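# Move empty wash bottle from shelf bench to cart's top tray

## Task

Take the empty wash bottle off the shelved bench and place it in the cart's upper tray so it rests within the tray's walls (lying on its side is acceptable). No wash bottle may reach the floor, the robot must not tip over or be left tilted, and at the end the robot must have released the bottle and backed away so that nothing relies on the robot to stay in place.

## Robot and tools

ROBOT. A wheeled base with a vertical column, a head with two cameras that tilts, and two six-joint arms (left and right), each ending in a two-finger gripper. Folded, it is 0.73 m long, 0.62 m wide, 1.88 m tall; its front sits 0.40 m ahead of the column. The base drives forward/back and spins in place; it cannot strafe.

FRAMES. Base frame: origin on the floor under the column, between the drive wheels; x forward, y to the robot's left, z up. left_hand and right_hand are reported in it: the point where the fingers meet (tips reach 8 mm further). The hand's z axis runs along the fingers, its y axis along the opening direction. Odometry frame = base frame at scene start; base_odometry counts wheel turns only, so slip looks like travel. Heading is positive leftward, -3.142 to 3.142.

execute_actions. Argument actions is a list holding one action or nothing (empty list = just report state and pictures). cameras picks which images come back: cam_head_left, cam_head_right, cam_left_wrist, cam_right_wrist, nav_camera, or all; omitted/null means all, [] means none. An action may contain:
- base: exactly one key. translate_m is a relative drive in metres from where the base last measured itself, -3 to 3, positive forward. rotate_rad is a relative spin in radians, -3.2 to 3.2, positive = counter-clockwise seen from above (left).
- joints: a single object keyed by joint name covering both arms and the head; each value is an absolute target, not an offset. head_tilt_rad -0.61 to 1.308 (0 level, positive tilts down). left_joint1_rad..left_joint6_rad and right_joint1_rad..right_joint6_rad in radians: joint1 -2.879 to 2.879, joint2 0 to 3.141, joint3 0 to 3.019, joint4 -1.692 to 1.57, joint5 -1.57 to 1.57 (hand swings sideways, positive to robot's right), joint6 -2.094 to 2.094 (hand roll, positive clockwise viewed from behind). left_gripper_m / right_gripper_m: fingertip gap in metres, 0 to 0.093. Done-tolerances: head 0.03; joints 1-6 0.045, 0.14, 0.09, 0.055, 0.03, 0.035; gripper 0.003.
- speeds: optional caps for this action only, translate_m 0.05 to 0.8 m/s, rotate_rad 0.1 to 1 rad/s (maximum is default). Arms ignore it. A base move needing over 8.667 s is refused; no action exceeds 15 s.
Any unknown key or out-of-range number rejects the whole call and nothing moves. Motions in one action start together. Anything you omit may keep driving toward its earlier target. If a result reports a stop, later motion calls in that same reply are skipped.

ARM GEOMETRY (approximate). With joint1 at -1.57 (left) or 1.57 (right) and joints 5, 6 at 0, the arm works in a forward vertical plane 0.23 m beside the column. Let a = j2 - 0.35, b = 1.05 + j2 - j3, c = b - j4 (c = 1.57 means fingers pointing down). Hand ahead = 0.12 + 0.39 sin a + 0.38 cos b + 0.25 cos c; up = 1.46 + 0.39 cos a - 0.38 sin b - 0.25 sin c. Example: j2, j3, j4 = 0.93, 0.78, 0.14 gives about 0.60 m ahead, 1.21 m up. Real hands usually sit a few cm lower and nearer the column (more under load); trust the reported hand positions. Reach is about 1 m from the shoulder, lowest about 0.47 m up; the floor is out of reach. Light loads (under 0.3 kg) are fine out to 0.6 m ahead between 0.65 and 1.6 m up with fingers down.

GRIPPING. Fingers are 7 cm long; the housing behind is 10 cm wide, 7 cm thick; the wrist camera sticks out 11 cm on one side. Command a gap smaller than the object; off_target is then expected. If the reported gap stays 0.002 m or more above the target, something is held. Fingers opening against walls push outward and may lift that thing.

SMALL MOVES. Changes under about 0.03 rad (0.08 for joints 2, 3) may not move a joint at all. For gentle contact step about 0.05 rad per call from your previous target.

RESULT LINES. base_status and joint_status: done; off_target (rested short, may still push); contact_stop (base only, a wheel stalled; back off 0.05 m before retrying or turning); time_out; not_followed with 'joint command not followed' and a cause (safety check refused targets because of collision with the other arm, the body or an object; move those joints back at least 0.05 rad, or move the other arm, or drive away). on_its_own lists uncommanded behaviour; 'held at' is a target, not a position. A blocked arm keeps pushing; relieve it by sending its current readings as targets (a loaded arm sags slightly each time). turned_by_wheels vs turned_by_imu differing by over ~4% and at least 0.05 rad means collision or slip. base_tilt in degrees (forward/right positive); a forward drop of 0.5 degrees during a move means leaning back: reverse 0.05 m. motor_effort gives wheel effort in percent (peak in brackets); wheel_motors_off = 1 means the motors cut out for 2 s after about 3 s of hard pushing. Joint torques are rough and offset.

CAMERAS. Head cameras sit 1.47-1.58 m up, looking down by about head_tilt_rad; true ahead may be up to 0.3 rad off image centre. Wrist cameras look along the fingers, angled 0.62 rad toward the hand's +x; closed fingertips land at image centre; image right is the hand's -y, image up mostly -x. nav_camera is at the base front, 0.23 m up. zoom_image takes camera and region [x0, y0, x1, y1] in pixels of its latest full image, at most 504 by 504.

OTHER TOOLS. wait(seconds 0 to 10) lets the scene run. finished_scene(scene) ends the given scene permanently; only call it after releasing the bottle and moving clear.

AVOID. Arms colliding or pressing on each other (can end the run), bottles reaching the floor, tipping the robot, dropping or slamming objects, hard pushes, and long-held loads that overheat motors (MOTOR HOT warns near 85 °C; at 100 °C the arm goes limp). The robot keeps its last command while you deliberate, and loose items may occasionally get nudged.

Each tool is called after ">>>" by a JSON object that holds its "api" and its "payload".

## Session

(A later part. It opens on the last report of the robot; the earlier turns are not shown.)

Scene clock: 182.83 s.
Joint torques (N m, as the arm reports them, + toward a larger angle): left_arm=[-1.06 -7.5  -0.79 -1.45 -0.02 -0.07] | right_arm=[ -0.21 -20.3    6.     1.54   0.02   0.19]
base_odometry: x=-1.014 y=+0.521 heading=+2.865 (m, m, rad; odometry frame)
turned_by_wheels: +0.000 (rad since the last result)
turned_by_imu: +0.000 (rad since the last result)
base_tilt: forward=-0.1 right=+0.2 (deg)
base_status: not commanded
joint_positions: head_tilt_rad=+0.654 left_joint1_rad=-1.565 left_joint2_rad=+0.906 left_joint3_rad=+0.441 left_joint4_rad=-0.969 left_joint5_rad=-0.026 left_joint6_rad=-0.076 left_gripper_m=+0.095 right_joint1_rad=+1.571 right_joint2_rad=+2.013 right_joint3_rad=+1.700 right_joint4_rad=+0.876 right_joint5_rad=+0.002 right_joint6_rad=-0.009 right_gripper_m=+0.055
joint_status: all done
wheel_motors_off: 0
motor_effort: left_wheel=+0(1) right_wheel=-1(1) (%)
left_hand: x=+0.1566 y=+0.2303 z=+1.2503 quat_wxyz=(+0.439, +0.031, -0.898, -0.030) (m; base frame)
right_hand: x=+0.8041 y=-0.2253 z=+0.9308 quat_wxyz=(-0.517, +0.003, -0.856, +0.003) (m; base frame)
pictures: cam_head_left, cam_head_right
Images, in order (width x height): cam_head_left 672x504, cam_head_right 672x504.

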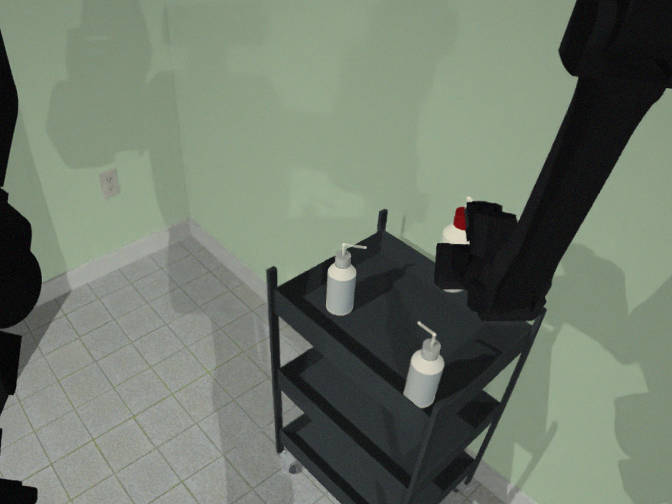

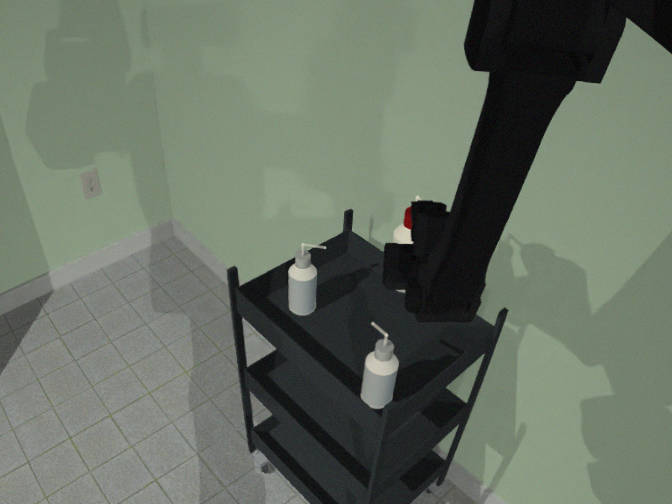

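>>> {"api": "execute_actions", "payload": {"actions": [{"base":{"rotate_rad":0.05},"speeds":{"rotate_rad":0.2}}], "cameras": []}}

>>> {"api": "execute_actions", "payload": {"actions": [{"joints":{"right_joint2_rad":2.1,"right_joint3_rad":1.8,"right_joint4_rad":0.88}}], "cameras": ["cam_head_left","cam_head_right"]}}

Scene clock: 191.63 s.
Joint torques (N m, as the arm reports them, + toward a larger angle): left_arm=[-0.22 -7.11 -0.76 -1.29 -0.02 -0.06] | right_arm=[ -0.49 -20.44   6.03   1.58  -0.01   0.2 ]
base_odometry: x=-1.014 y=+0.521 heading=+2.914 (m, m, rad; odometry frame)
turned_by_wheels: +0.049 (rad since the last result)
turned_by_imu: +0.048 (rad since the last result)
base_tilt: forward=-0.1 right=+0.3 (deg)
base_status: done
joint_positions: head_tilt_rad=+0.654 left_joint1_rad=-1.565 left_joint2_rad=+0.906 left_joint3_rad=+0.441 left_joint4_rad=-0.969 left_joint5_rad=-0.026 left_joint6_rad=-0.076 left_gripper_m=+0.095 right_joint1_rad=+1.571 right_joint2_rad=+2.013 right_joint3_rad=+1.700 right_joint4_rad=+0.876 right_joint5_rad=+0.002 right_joint6_rad=-0.009 right_gripper_m=+0.055
joint_status: not commanded
wheel_motors_off: 0
motor_effort: left_wheel=-1(40) right_wheel=+0(42) (%)
left_hand: x=+0.1566 y=+0.2303 z=+1.2503 quat_wxyz=(+0.439, +0.031, -0.898, -0.030) (m; base frame)
right_hand: x=+0.8041 y=-0.2256 z=+0.9308 quat_wxyz=(-0.517, +0.003, -0.856, +0.003) (m; base frame)
pictures: none
No camera images: the call's "cameras" was empty. Leave "cameras" out to get every camera's image.

Scene clock: 192.50 s.
Joint torques (N m, as the arm reports them, + toward a larger angle): left_arm=[-0.32 -7.68 -0.72 -1.35 -0.02 -0.05] | right_arm=[ -0.26 -18.51   5.1    1.97  -0.01   0.2 ]
base_odometry: x=-1.014 y=+0.521 heading=+2.914 (m, m, rad; odometry frame)
turned_by_wheels: +0.000 (rad since the last result)
turned_by_imu: +0.000 (rad since the last result)
base_tilt: forward=+0.0 right=+0.2 (deg)
base_status: not commanded
joint_positions: head_tilt_rad=+0.654 left_joint1_rad=-1.565 left_joint2_rad=+0.906 left_joint3_rad=+0.441 left_joint4_rad=-0.969 left_joint5_rad=-0.026 left_joint6_rad=-0.076 left_gripper_m=+0.095 right_joint1_rad=+1.571 right_joint2_rad=+2.096 right_joint3_rad=+1.790 right_joint4_rad=+0.876 right_joint5_rad=+0.002 right_joint6_rad=-0.009 right_gripper_m=+0.055
joint_status: all done
wheel_motors_off: 0
motor_effort: left_wheel=-2(2) right_wheel=+2(2) (%)
left_hand: x=+0.1566 y=+0.2303 z=+1.2503 quat_wxyz=(+0.439, +0.031, -0.898, -0.030) (m; base frame)
right_hand: x=+0.8032 y=-0.2256 z=+0.9015 quat_wxyz=(-0.520, +0.003, -0.854, +0.003) (m; base frame)
pictures: cam_head_left, cam_head_right
Images, in order (width x height): cam_head_left 672x504, cam_head_right 672x504.

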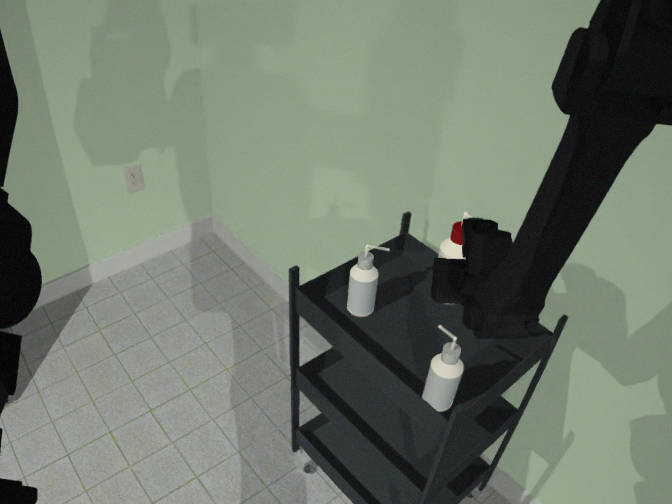

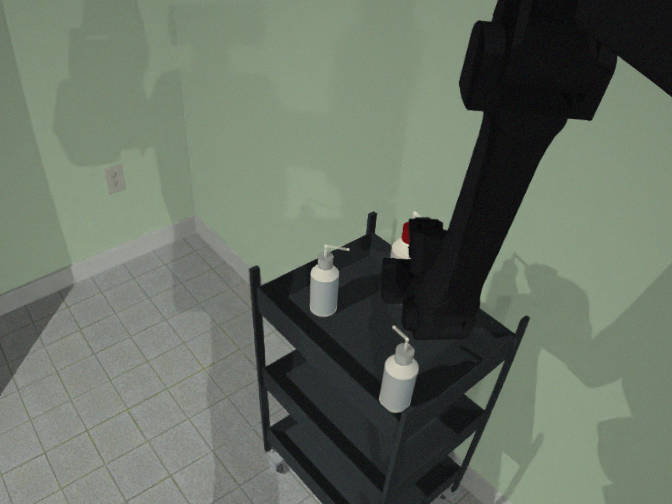

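>>> {"api": "execute_actions", "payload": {"actions": [{"joints":{"right_gripper_m":0.093}}], "cameras": ["cam_right_wrist"]}}

>>> {"api": "execute_actions", "payload": {"actions": [{"joints":{"right_joint2_rad":1.63,"right_joint3_rad":1.2,"right_joint4_rad":1.0}}], "cameras": ["cam_head_left"]}}

Scene clock: 216.67 s.
Joint torques (N m, as the arm reports them, + toward a larger angle): left_arm=[-0.24 -7.36 -0.86 -1.48 -0.03 -0.1 ] | right_arm=[ -0.35 -18.69   5.13   1.95  -0.01   0.17]
base_odometry: x=-1.014 y=+0.521 heading=+2.914 (m, m, rad; odometry frame)
turned_by_wheels: +0.000 (rad since the last result)
turned_by_imu: +0.001 (rad since the last result)
base_tilt: forward=-0.1 right=+0.2 (deg)
base_status: not commanded
joint_positions: head_tilt_rad=+0.654 left_joint1_rad=-1.565 left_joint2_rad=+0.906 left_joint3_rad=+0.441 left_joint4_rad=-0.969 left_joint5_rad=-0.026 left_joint6_rad=-0.076 left_gripper_m=+0.095 right_joint1_rad=+1.571 right_joint2_rad=+2.096 right_joint3_rad=+1.790 right_joint4_rad=+0.876 right_joint5_rad=+0.002 right_joint6_rad=-0.009 right_gripper_m=+0.093
joint_status: all done
wheel_motors_off: 0
motor_effort: left_wheel=-2(2) right_wheel=+2(2) (%)
left_hand: x=+0.1566 y=+0.2303 z=+1.2503 quat_wxyz=(+0.439, +0.031, -0.898, -0.030) (m; base frame)
right_hand: x=+0.8032 y=-0.2256 z=+0.9015 quat_wxyz=(-0.520, +0.003, -0.854, +0.003) (m; base frame)
pictures: cam_right_wrist
Images, in order (width x height): cam_right_wrist 504x504.

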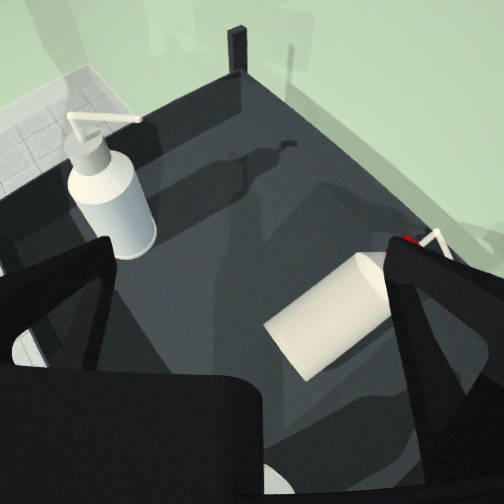

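Scene clock: 218.13 s.
Joint torques (N m, as the arm reports them, + toward a larger angle): left_arm=[-0.74 -7.33 -0.79 -1.49 -0.04 -0.07] | right_arm=[ -0.44 -16.74   3.11   2.36   0.01   0.21]
base_odometry: x=-1.014 y=+0.521 heading=+2.914 (m, m, rad; odometry frame)
turned_by_wheels: +0.000 (rad since the last result)
turned_by_imu: +0.000 (rad since the last result)
base_tilt: forward=-0.1 right=+0.2 (deg)
base_status: not commanded
joint_positions: head_tilt_rad=+0.654 left_joint1_rad=-1.565 left_joint2_rad=+0.906 left_joint3_rad=+0.441 left_joint4_rad=-0.969 left_joint5_rad=-0.026 left_joint6_rad=-0.076 left_gripper_m=+0.095 right_joint1_rad=+1.571 right_joint2_rad=+1.628 right_joint3_rad=+1.199 right_joint4_rad=+0.986 right_joint5_rad=+0.002 right_joint6_rad=-0.009 right_gripper_m=+0.093
joint_status: all done
wheel_motors_off: 0
motor_effort: left_wheel=-3(3) right_wheel=+2(2) (%)
left_hand: x=+0.1566 y=+0.2303 z=+1.2503 quat_wxyz=(+0.439, +0.031, -0.898, -0.030) (m; base frame)
right_hand: x=+0.7460 y=-0.2257 z=+1.0697 quat_wxyz=(-0.515, +0.003, -0.857, +0.003) (m; base frame)
pictures: cam_head_left
Images, in order (width x height): cam_head_left 672x504.

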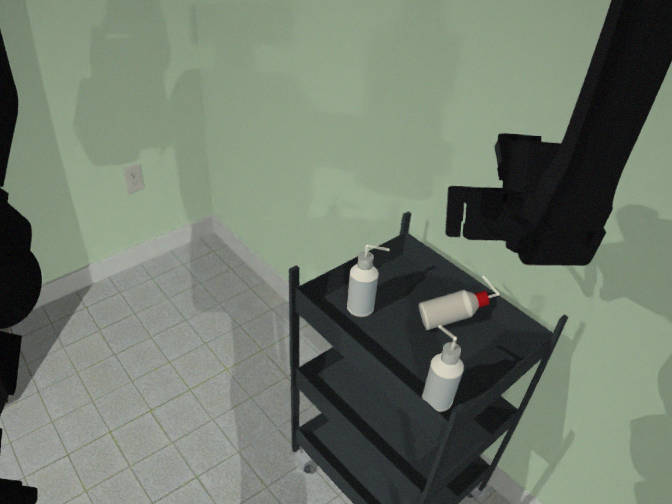

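>>> {"api": "zoom_image", "payload": {"camera": "cam_head_left", "region": [380, 220, 580, 370]}}

Region (380, 220, 580, 370) of cam_head_left's 672x504 image, scaled by 2.520, with more detail than that image has; it fills the top 378 rows of this view, and the rest is white.

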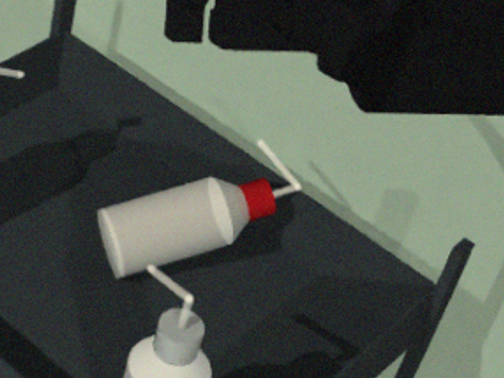

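>>> {"api": "execute_actions", "payload": {"actions": [{"joints":{"right_joint2_rad":1.87,"right_joint3_rad":1.91,"right_joint4_rad":-0.19,"right_joint6_rad":1.2}}], "cameras": ["cam_head_left","cam_right_wrist"]}}

Scene clock: 246.67 s.
Joint torques (N m, as the arm reports them, + toward a larger angle): left_arm=[-0.54 -7.52 -0.73 -1.4   0.01 -0.08] | right_arm=[ -0.74 -20.59   7.59   0.34   0.09   0.21]
base_odometry: x=-1.014 y=+0.521 heading=+2.914 (m, m, rad; odometry frame)
turned_by_wheels: +0.000 (rad since the last result)
turned_by_imu: +0.001 (rad since the last result)
base_tilt: forward=-0.1 right=+0.2 (deg)
base_status: not commanded
joint_positions: head_tilt_rad=+0.654 left_joint1_rad=-1.565 left_joint2_rad=+0.906 left_joint3_rad=+0.441 left_joint4_rad=-0.969 left_joint5_rad=-0.026 left_joint6_rad=-0.076 left_gripper_m=+0.095 right_joint1_rad=+1.571 right_joint2_rad=+1.858 right_joint3_rad=+1.897 right_joint4_rad=-0.176 right_joint5_rad=+0.002 right_joint6_rad=+1.187 right_gripper_m=+0.093
joint_status: all done
wheel_motors_off: 0
motor_effort: left_wheel=-3(3) right_wheel=+3(3) (%)
left_hand: x=+0.1566 y=+0.2303 z=+1.2503 quat_wxyz=(+0.439, +0.031, -0.898, -0.030) (m; base frame)
right_hand: x=+0.8045 y=-0.2256 z=+0.9281 quat_wxyz=(-0.160, -0.549, -0.814, -0.107) (m; base frame)
pictures: cam_head_left, cam_right_wrist
Images, in order (width x height): cam_head_left 672x504, cam_right_wrist 504x504.

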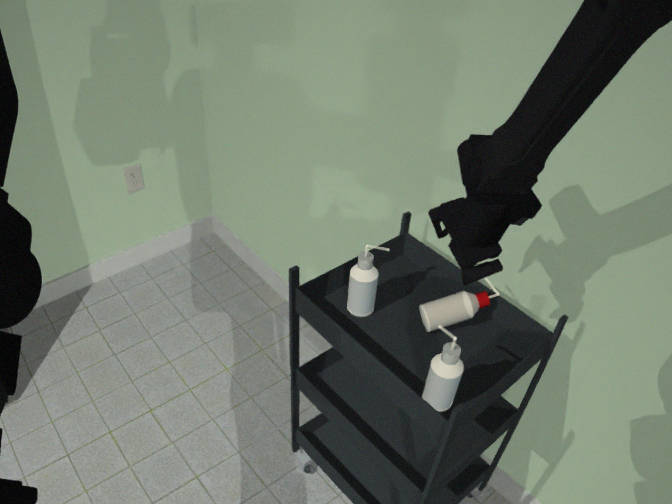

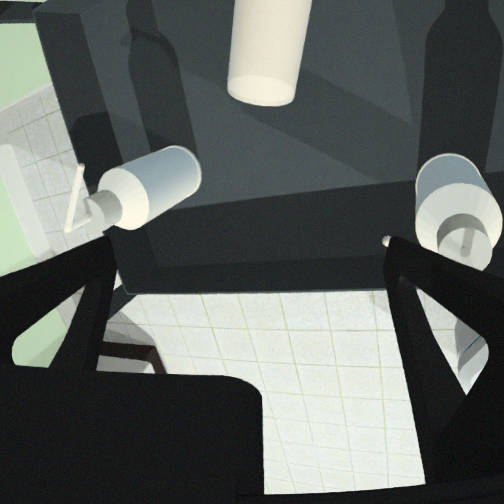

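>>> {"api": "execute_actions", "payload": {"actions": [{"joints":{"right_joint2_rad":2.2,"right_joint3_rad":2.35,"right_joint4_rad":-0.30}}], "cameras": ["cam_head_left","cam_right_wrist"]}}

Scene clock: 258.60 s.
Joint torques (N m, as the arm reports them, + toward a larger angle): left_arm=[-0.58 -7.77 -0.9  -1.39  0.   -0.06] | right_arm=[ -0.43 -22.64   9.84   0.43   0.06   0.21]
base_odometry: x=-1.014 y=+0.521 heading=+2.914 (m, m, rad; odometry frame)
turned_by_wheels: +0.000 (rad since the last result)
turned_by_imu: +0.001 (rad since the last result)
base_tilt: forward=-0.1 right=+0.3 (deg)
base_status: not commanded
joint_positions: head_tilt_rad=+0.654 left_joint1_rad=-1.565 left_joint2_rad=+0.906 left_joint3_rad=+0.441 left_joint4_rad=-0.969 left_joint5_rad=-0.026 left_joint6_rad=-0.076 left_gripper_m=+0.095 right_joint1_rad=+1.571 right_joint2_rad=+2.211 right_joint3_rad=+2.319 right_joint4_rad=-0.288 right_joint5_rad=+0.003 right_joint6_rad=+1.187 right_gripper_m=+0.093
joint_status: all done
wheel_motors_off: 0
motor_effort: left_wheel=-3(3) right_wheel=+3(3) (%)
left_hand: x=+0.1566 y=+0.2303 z=+1.2503 quat_wxyz=(+0.439, +0.031, -0.898, -0.030) (m; base frame)
right_hand: x=+0.8009 y=-0.2257 z=+0.8052 quat_wxyz=(-0.143, -0.551, -0.817, -0.095) (m; base frame)
pictures: cam_head_left, cam_right_wrist
Images, in order (width x height): cam_head_left 672x504, cam_right_wrist 504x504.

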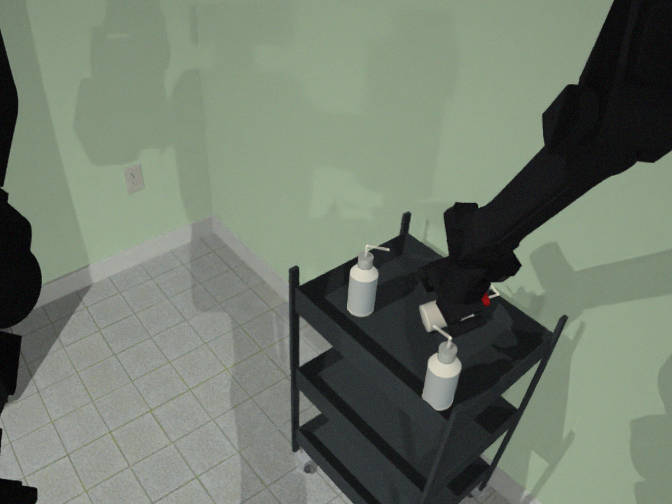

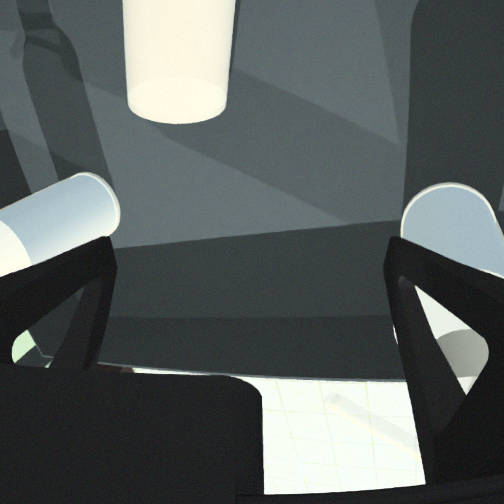

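>>> {"api": "execute_actions", "payload": {"actions": [{"base":{"translate_m":0.04},"speeds":{"translate_m":0.05}}], "cameras": []}}

>>> {"api": "execute_actions", "payload": {"actions": [{"joints":{"right_joint2_rad":2.40,"right_joint3_rad":2.49,"right_joint4_rad":-0.03}}], "cameras": ["cam_head_left","cam_right_wrist"]}}

Scene clock: 280.17 s.
Joint torques (N m, as the arm reports them, + toward a larger angle): left_arm=[-0.61 -6.74 -0.6  -1.49 -0.01 -0.07] | right_arm=[ -0.6  -22.18   9.56   0.46   0.03   0.22]
base_odometry: x=-1.053 y=+0.530 heading=+2.915 (m, m, rad; odometry frame)
turned_by_wheels: +0.001 (rad since the last result)
turned_by_imu: +0.002 (rad since the last result)
base_tilt: forward=-0.1 right=+0.2 (deg)
base_status: done
joint_positions: head_tilt_rad=+0.654 left_joint1_rad=-1.565 left_joint2_rad=+0.906 left_joint3_rad=+0.440 left_joint4_rad=-0.969 left_joint5_rad=-0.026 left_joint6_rad=-0.076 left_gripper_m=+0.095 right_joint1_rad=+1.571 right_joint2_rad=+2.209 right_joint3_rad=+2.322 right_joint4_rad=-0.288 right_joint5_rad=+0.003 right_joint6_rad=+1.187 right_gripper_m=+0.093
joint_status: not commanded
wheel_motors_off: 0
motor_effort: left_wheel=+0(45) right_wheel=+0(36) (%)
left_hand: x=+0.1562 y=+0.2303 z=+1.2504 quat_wxyz=(+0.439, +0.031, -0.897, -0.030) (m; base frame)
right_hand: x=+0.8031 y=-0.2257 z=+0.8069 quat_wxyz=(-0.144, -0.551, -0.816, -0.096) (m; base frame)
pictures: none
No camera images: the call's "cameras" was empty. Leave "cameras" out to get every camera's image.

Scene clock: 281.30 s.
Joint torques (N m, as the arm reports them, + toward a larger angle): left_arm=[-0.64 -7.56 -0.72 -1.36  0.01 -0.08] | right_arm=[ -0.41 -21.48   8.36   1.99   0.06   0.19]
base_odometry: x=-1.053 y=+0.530 heading=+2.915 (m, m, rad; odometry frame)
turned_by_wheels: +0.000 (rad since the last result)
turned_by_imu: +0.000 (rad since the last result)
base_tilt: forward=-0.1 right=+0.2 (deg)
base_status: not commanded
joint_positions: head_tilt_rad=+0.654 left_joint1_rad=-1.565 left_joint2_rad=+0.906 left_joint3_rad=+0.440 left_joint4_rad=-0.969 left_joint5_rad=-0.026 left_joint6_rad=-0.076 left_gripper_m=+0.095 right_joint1_rad=+1.571 right_joint2_rad=+2.409 right_joint3_rad=+2.474 right_joint4_rad=-0.052 right_joint5_rad=+0.003 right_joint6_rad=+1.187 right_gripper_m=+0.093
joint_status: all done
wheel_motors_off: 0
motor_effort: left_wheel=+0(0) right_wheel=-1(1) (%)
left_hand: x=+0.1562 y=+0.2303 z=+1.2504 quat_wxyz=(+0.439, +0.031, -0.897, -0.030) (m; base frame)
right_hand: x=+0.8011 y=-0.2257 z=+0.7456 quat_wxyz=(-0.221, -0.540, -0.799, -0.147) (m; base frame)
pictures: cam_head_left, cam_right_wrist
Images, in order (width x height): cam_head_left 672x504, cam_right_wrist 504x504.

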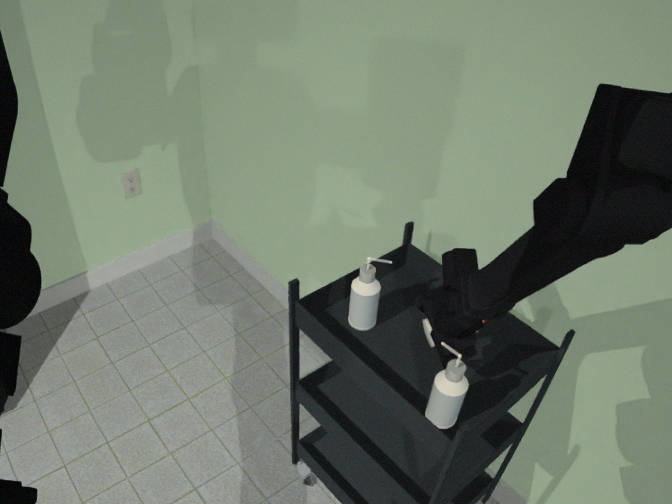

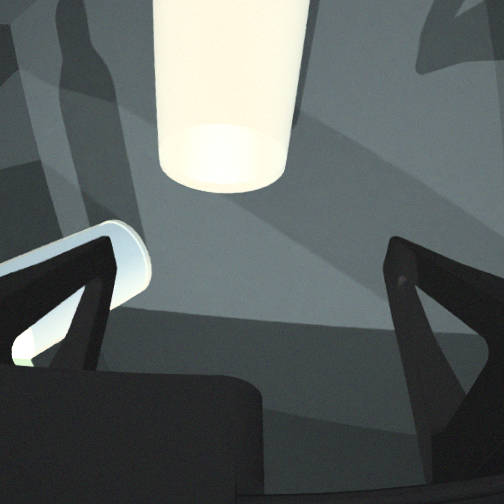

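>>> {"api": "execute_actions", "payload": {"actions": [{"base":{"rotate_rad":-0.06},"speeds":{"rotate_rad":0.15},"joints":{"right_joint2_rad":2.44}}], "cameras": ["cam_head_left","cam_right_wrist"]}}

Scene clock: 290.13 s.
Joint torques (N m, as the arm reports them, + toward a larger angle): left_arm=[-0.67 -7.32 -0.96 -1.41  0.01 -0.05] | right_arm=[ -0.23 -18.84   8.26   1.96   0.04   0.18]
base_odometry: x=-1.053 y=+0.530 heading=+2.856 (m, m, rad; odometry frame)
turned_by_wheels: -0.059 (rad since the last result)
turned_by_imu: -0.057 (rad since the last result)
base_tilt: forward=-0.1 right=+0.2 (deg)
base_status: done
joint_positions: head_tilt_rad=+0.654 left_joint1_rad=-1.565 left_joint2_rad=+0.906 left_joint3_rad=+0.440 left_joint4_rad=-0.969 left_joint5_rad=-0.026 left_joint6_rad=-0.076 left_gripper_m=+0.095 right_joint1_rad=+1.568 right_joint2_rad=+2.422 right_joint3_rad=+2.474 right_joint4_rad=-0.050 right_joint5_rad=+0.003 right_joint6_rad=+1.188 right_gripper_m=+0.093
joint_status: all done
wheel_motors_off: 0
motor_effort: left_wheel=+0(32) right_wheel=-2(34) (%)
left_hand: x=+0.1562 y=+0.2303 z=+1.2504 quat_wxyz=(+0.439, +0.031, -0.897, -0.030) (m; base frame)
right_hand: x=+0.7918 y=-0.2283 z=+0.7367 quat_wxyz=(-0.217, -0.541, -0.800, -0.143) (m; base frame)
pictures: cam_head_left, cam_right_wrist
Images, in order (width x height): cam_head_left 672x504, cam_right_wrist 504x504.

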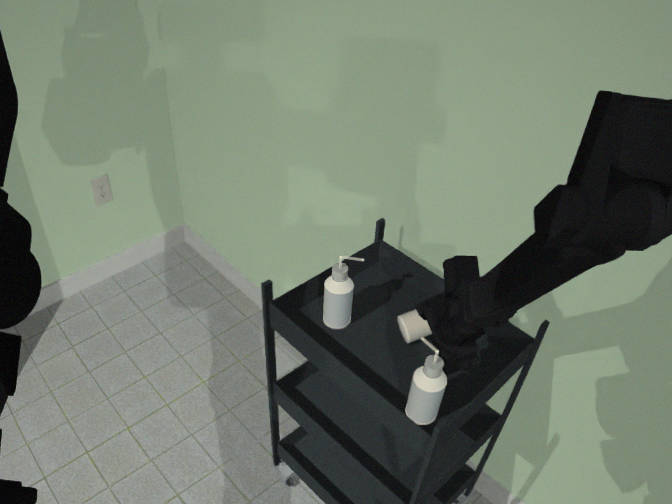

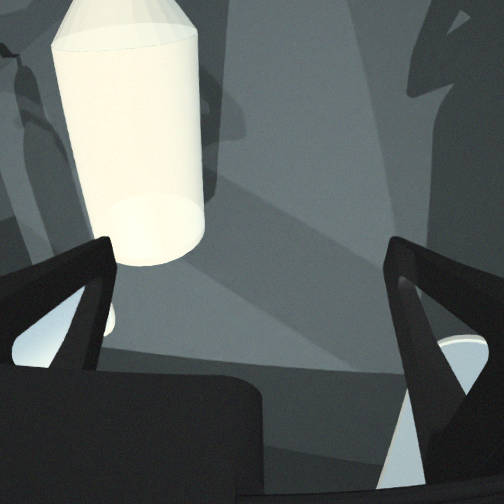

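>>> {"api": "execute_actions", "payload": {"actions": [{"base":{"translate_m":0.03},"speeds":{"translate_m":0.05}}], "cameras": ["cam_right_wrist","nav_camera"]}}

Scene clock: 300.00 s.
Joint torques (N m, as the arm reports them, + toward a larger angle): left_arm=[-0.31 -7.27 -0.77 -1.41 -0.03 -0.05] | right_arm=[ -0.66 -19.3    8.28   1.81   0.06   0.2 ]
base_odometry: x=-1.082 y=+0.539 heading=+2.855 (m, m, rad; odometry frame)
turned_by_wheels: -0.001 (rad since the last result)
turned_by_imu: +0.000 (rad since the last result)
base_tilt: forward=-0.1 right=+0.1 (deg)
base_status: done
joint_positions: head_tilt_rad=+0.654 left_joint1_rad=-1.565 left_joint2_rad=+0.906 left_joint3_rad=+0.440 left_joint4_rad=-0.969 left_joint5_rad=-0.026 left_joint6_rad=-0.076 left_gripper_m=+0.095 right_joint1_rad=+1.568 right_joint2_rad=+2.426 right_joint3_rad=+2.474 right_joint4_rad=-0.050 right_joint5_rad=+0.003 right_joint6_rad=+1.188 right_gripper_m=+0.093
joint_status: not commanded
wheel_motors_off: 0
motor_effort: left_wheel=-1(34) right_wheel=+1(47) (%)
left_hand: x=+0.1560 y=+0.2303 z=+1.2505 quat_wxyz=(+0.439, +0.031, -0.897, -0.030) (m; base frame)
right_hand: x=+0.7890 y=-0.2283 z=+0.7342 quat_wxyz=(-0.215, -0.541, -0.800, -0.142) (m; base frame)
pictures: cam_right_wrist, nav_camera
Images, in order (width x height): cam_right_wrist 504x504, nav_camera 672x504.

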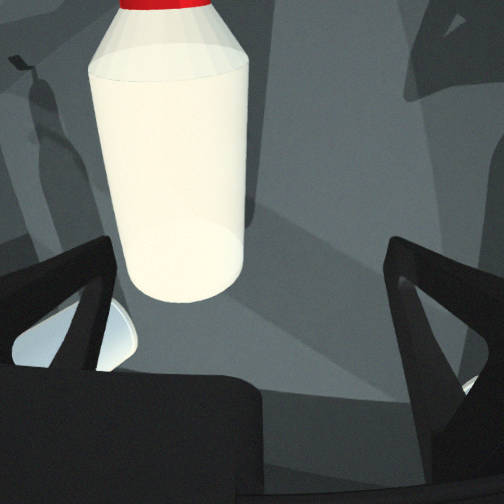

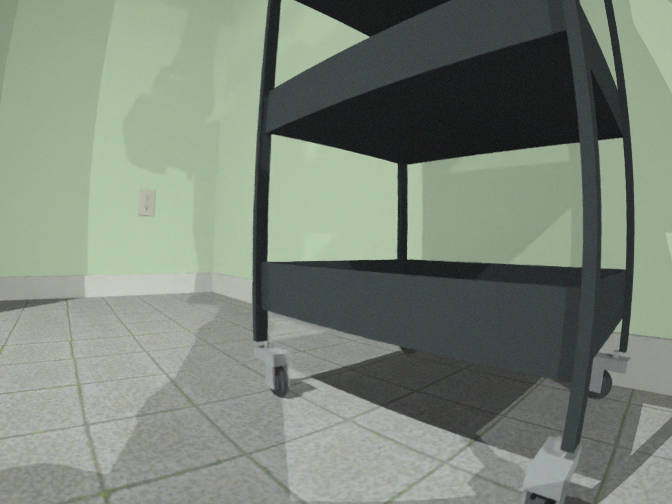

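>>> {"api": "execute_actions", "payload": {"actions": [{"joints":{"right_joint2_rad":2.53,"right_joint3_rad":2.56,"right_joint4_rad":0.03}}], "cameras": ["cam_right_wrist"]}}

Scene clock: 306.87 s.
Joint torques (N m, as the arm reports them, + toward a larger angle): left_arm=[-0.63 -7.81 -0.63 -1.3  -0.03 -0.04] | right_arm=[ -0.29 -19.09   8.33   1.85   0.07   0.19]
base_odometry: x=-1.082 y=+0.539 heading=+2.855 (m, m, rad; odometry frame)
turned_by_wheels: +0.000 (rad since the last result)
turned_by_imu: +0.001 (rad since the last result)
base_tilt: forward=+0.0 right=+0.2 (deg)
base_status: not commanded
joint_positions: head_tilt_rad=+0.654 left_joint1_rad=-1.565 left_joint2_rad=+0.906 left_joint3_rad=+0.440 left_joint4_rad=-0.969 left_joint5_rad=-0.026 left_joint6_rad=-0.076 left_gripper_m=+0.095 right_joint1_rad=+1.568 right_joint2_rad=+2.529 right_joint3_rad=+2.540 right_joint4_rad=+0.013 right_joint5_rad=+0.003 right_joint6_rad=+1.188 right_gripper_m=+0.093
joint_status: all done
wheel_motors_off: 0
motor_effort: left_wheel=-1(0) right_wheel=+1(1) (%)
left_hand: x=+0.1560 y=+0.2303 z=+1.2505 quat_wxyz=(+0.439, +0.031, -0.897, -0.030) (m; base frame)
right_hand: x=+0.7608 y=-0.2283 z=+0.6961 quat_wxyz=(-0.225, -0.539, -0.798, -0.149) (m; base frame)
pictures: cam_right_wrist
Images, in order (width x height): cam_right_wrist 504x504.

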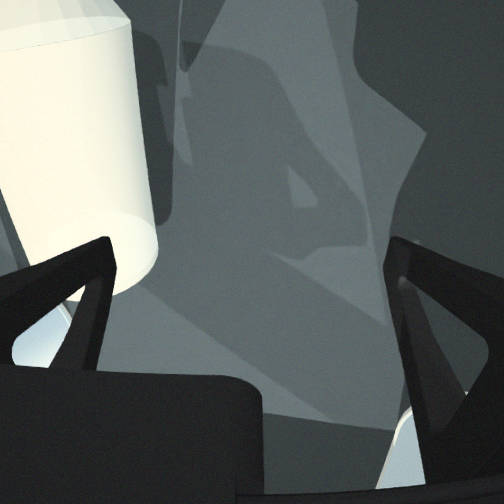

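>>> {"api": "execute_actions", "payload": {"actions": [{"base":{"translate_m":0.035},"speeds":{"translate_m":0.05}}], "cameras": ["cam_right_wrist","cam_head_left"]}}

Scene clock: 314.40 s.
Joint torques (N m, as the arm reports them, + toward a larger angle): left_arm=[-0.9  -7.46 -0.8  -1.38 -0.02 -0.05] | right_arm=[  0.01 -18.57   8.42   1.87   0.05   0.19]
base_odometry: x=-1.116 y=+0.548 heading=+2.855 (m, m, rad; odometry frame)
turned_by_wheels: -0.001 (rad since the last result)
turned_by_imu: +0.000 (rad since the last result)
base_tilt: forward=-0.1 right=+0.2 (deg)
base_status: done
joint_positions: head_tilt_rad=+0.654 left_joint1_rad=-1.565 left_joint2_rad=+0.906 left_joint3_rad=+0.440 left_joint4_rad=-0.969 left_joint5_rad=-0.026 left_joint6_rad=-0.076 left_gripper_m=+0.095 right_joint1_rad=+1.568 right_joint2_rad=+2.528 right_joint3_rad=+2.540 right_joint4_rad=+0.013 right_joint5_rad=+0.003 right_joint6_rad=+1.188 right_gripper_m=+0.093
joint_status: not commanded
wheel_motors_off: 0
motor_effort: left_wheel=+0(30) right_wheel=+0(45) (%)
left_hand: x=+0.1562 y=+0.2303 z=+1.2504 quat_wxyz=(+0.439, +0.031, -0.897, -0.030) (m; base frame)
right_hand: x=+0.7614 y=-0.2283 z=+0.6966 quat_wxyz=(-0.225, -0.539, -0.798, -0.149) (m; base frame)
pictures: cam_head_left, cam_right_wrist
Images, in order (width x height): cam_head_left 672x504, cam_right_wrist 504x504.

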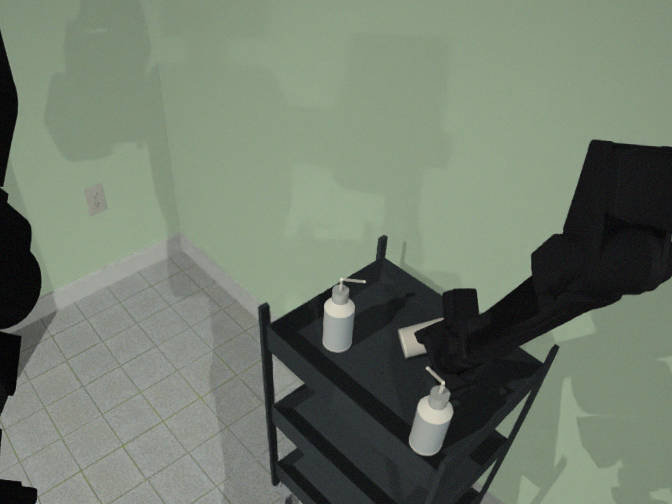

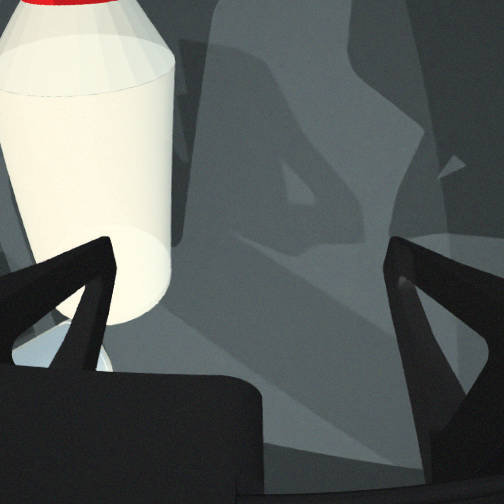

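>>> {"api": "execute_actions", "payload": {"actions": [{"joints":{"right_joint2_rad":1.87,"right_joint3_rad":1.91,"right_joint4_rad":-0.19}}], "cameras": ["cam_head_left","cam_right_wrist"]}}

Scene clock: 322.87 s.
Joint torques (N m, as the arm reports them, + toward a larger angle): left_arm=[-0.3  -7.55 -0.66 -1.48 -0.02 -0.04] | right_arm=[ -0.59 -22.06   6.58   0.5    0.07   0.2 ]
base_odometry: x=-1.116 y=+0.548 heading=+2.855 (m, m, rad; odometry frame)
turned_by_wheels: +0.000 (rad since the last result)
turned_by_imu: +0.001 (rad since the last result)
base_tilt: forward=+0.0 right=+0.3 (deg)
base_status: not commanded
joint_positions: head_tilt_rad=+0.654 left_joint1_rad=-1.565 left_joint2_rad=+0.906 left_joint3_rad=+0.440 left_joint4_rad=-0.969 left_joint5_rad=-0.026 left_joint6_rad=-0.076 left_gripper_m=+0.095 right_joint1_rad=+1.568 right_joint2_rad=+1.870 right_joint3_rad=+1.906 right_joint4_rad=-0.182 right_joint5_rad=+0.003 right_joint6_rad=+1.188 right_gripper_m=+0.093
joint_status: all done
wheel_motors_off: 0
motor_effort: left_wheel=+0(1) right_wheel=+1(1) (%)
left_hand: x=+0.1562 y=+0.2303 z=+1.2504 quat_wxyz=(+0.439, +0.031, -0.897, -0.030) (m; base frame)
right_hand: x=+0.8015 y=-0.2279 z=+0.9217 quat_wxyz=(-0.157, -0.550, -0.814, -0.103) (m; base frame)
pictures: cam_head_left, cam_right_wrist
Images, in order (width x height): cam_head_left 672x504, cam_right_wrist 504x504.

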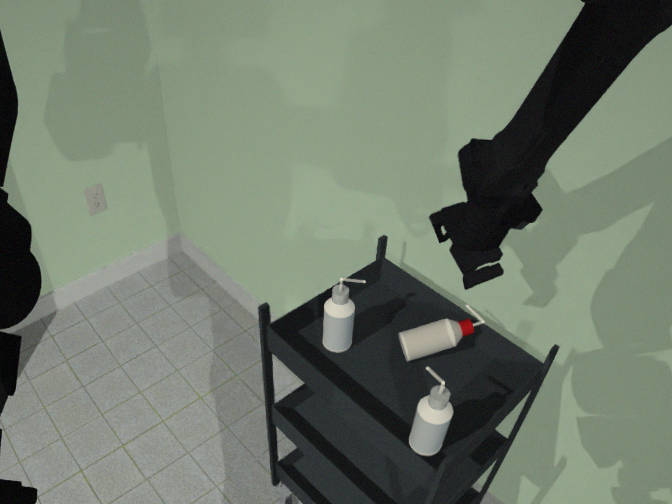

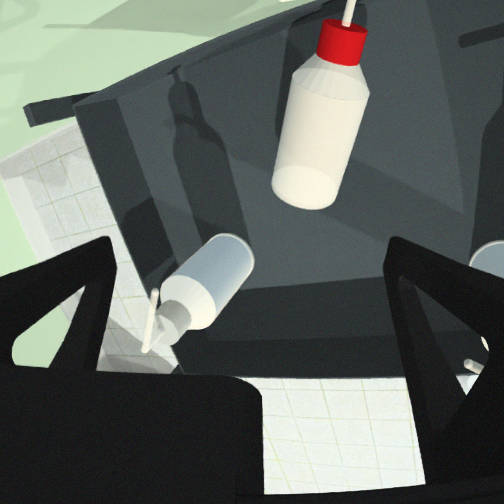

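>>> {"api": "execute_actions", "payload": {"actions": [{"base":{"translate_m":-0.5},"speeds":{"translate_m":0.3}}], "cameras": ["cam_head_left"]}}

>>> {"api": "finished_scene", "payload": {"scene": 1}}

Scene clock: 329.47 s.
Joint torques (N m, as the arm reports them, + toward a larger angle): left_arm=[-0.99 -7.13 -0.63 -1.19 -0.01 -0.09] | right_arm=[ -0.41 -21.73   6.67   0.65   0.08   0.21]
base_odometry: x=-0.636 y=+0.407 heading=+2.854 (m, m, rad; odometry frame)
turned_by_wheels: +0.000 (rad since the last result)
turned_by_imu: +0.000 (rad since the last result)
base_tilt: forward=-0.1 right=+0.2 (deg)
base_status: done
joint_positions: head_tilt_rad=+0.654 left_joint1_rad=-1.565 left_joint2_rad=+0.906 left_joint3_rad=+0.439 left_joint4_rad=-0.969 left_joint5_rad=-0.026 left_joint6_rad=-0.076 left_gripper_m=+0.095 right_joint1_rad=+1.568 right_joint2_rad=+1.870 right_joint3_rad=+1.906 right_joint4_rad=-0.182 right_joint5_rad=+0.003 right_joint6_rad=+1.188 right_gripper_m=+0.093
joint_status: not commanded
wheel_motors_off: 0
motor_effort: left_wheel=-1(32) right_wheel=+0(54) (%)
left_hand: x=+0.1556 y=+0.2303 z=+1.2506 quat_wxyz=(+0.440, +0.031, -0.897, -0.030) (m; base frame)
right_hand: x=+0.8013 y=-0.2279 z=+0.9216 quat_wxyz=(-0.157, -0.550, -0.814, -0.103) (m; base frame)
pictures: cam_head_left
Images, in order (width x height): cam_head_left 672x504.

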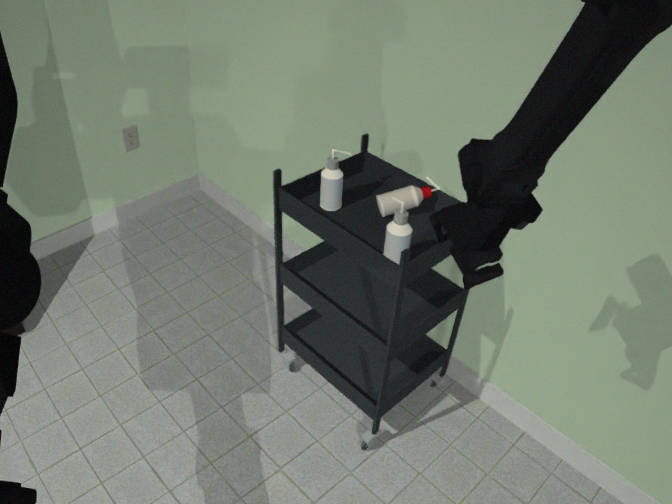

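The scene is finished: the task was done.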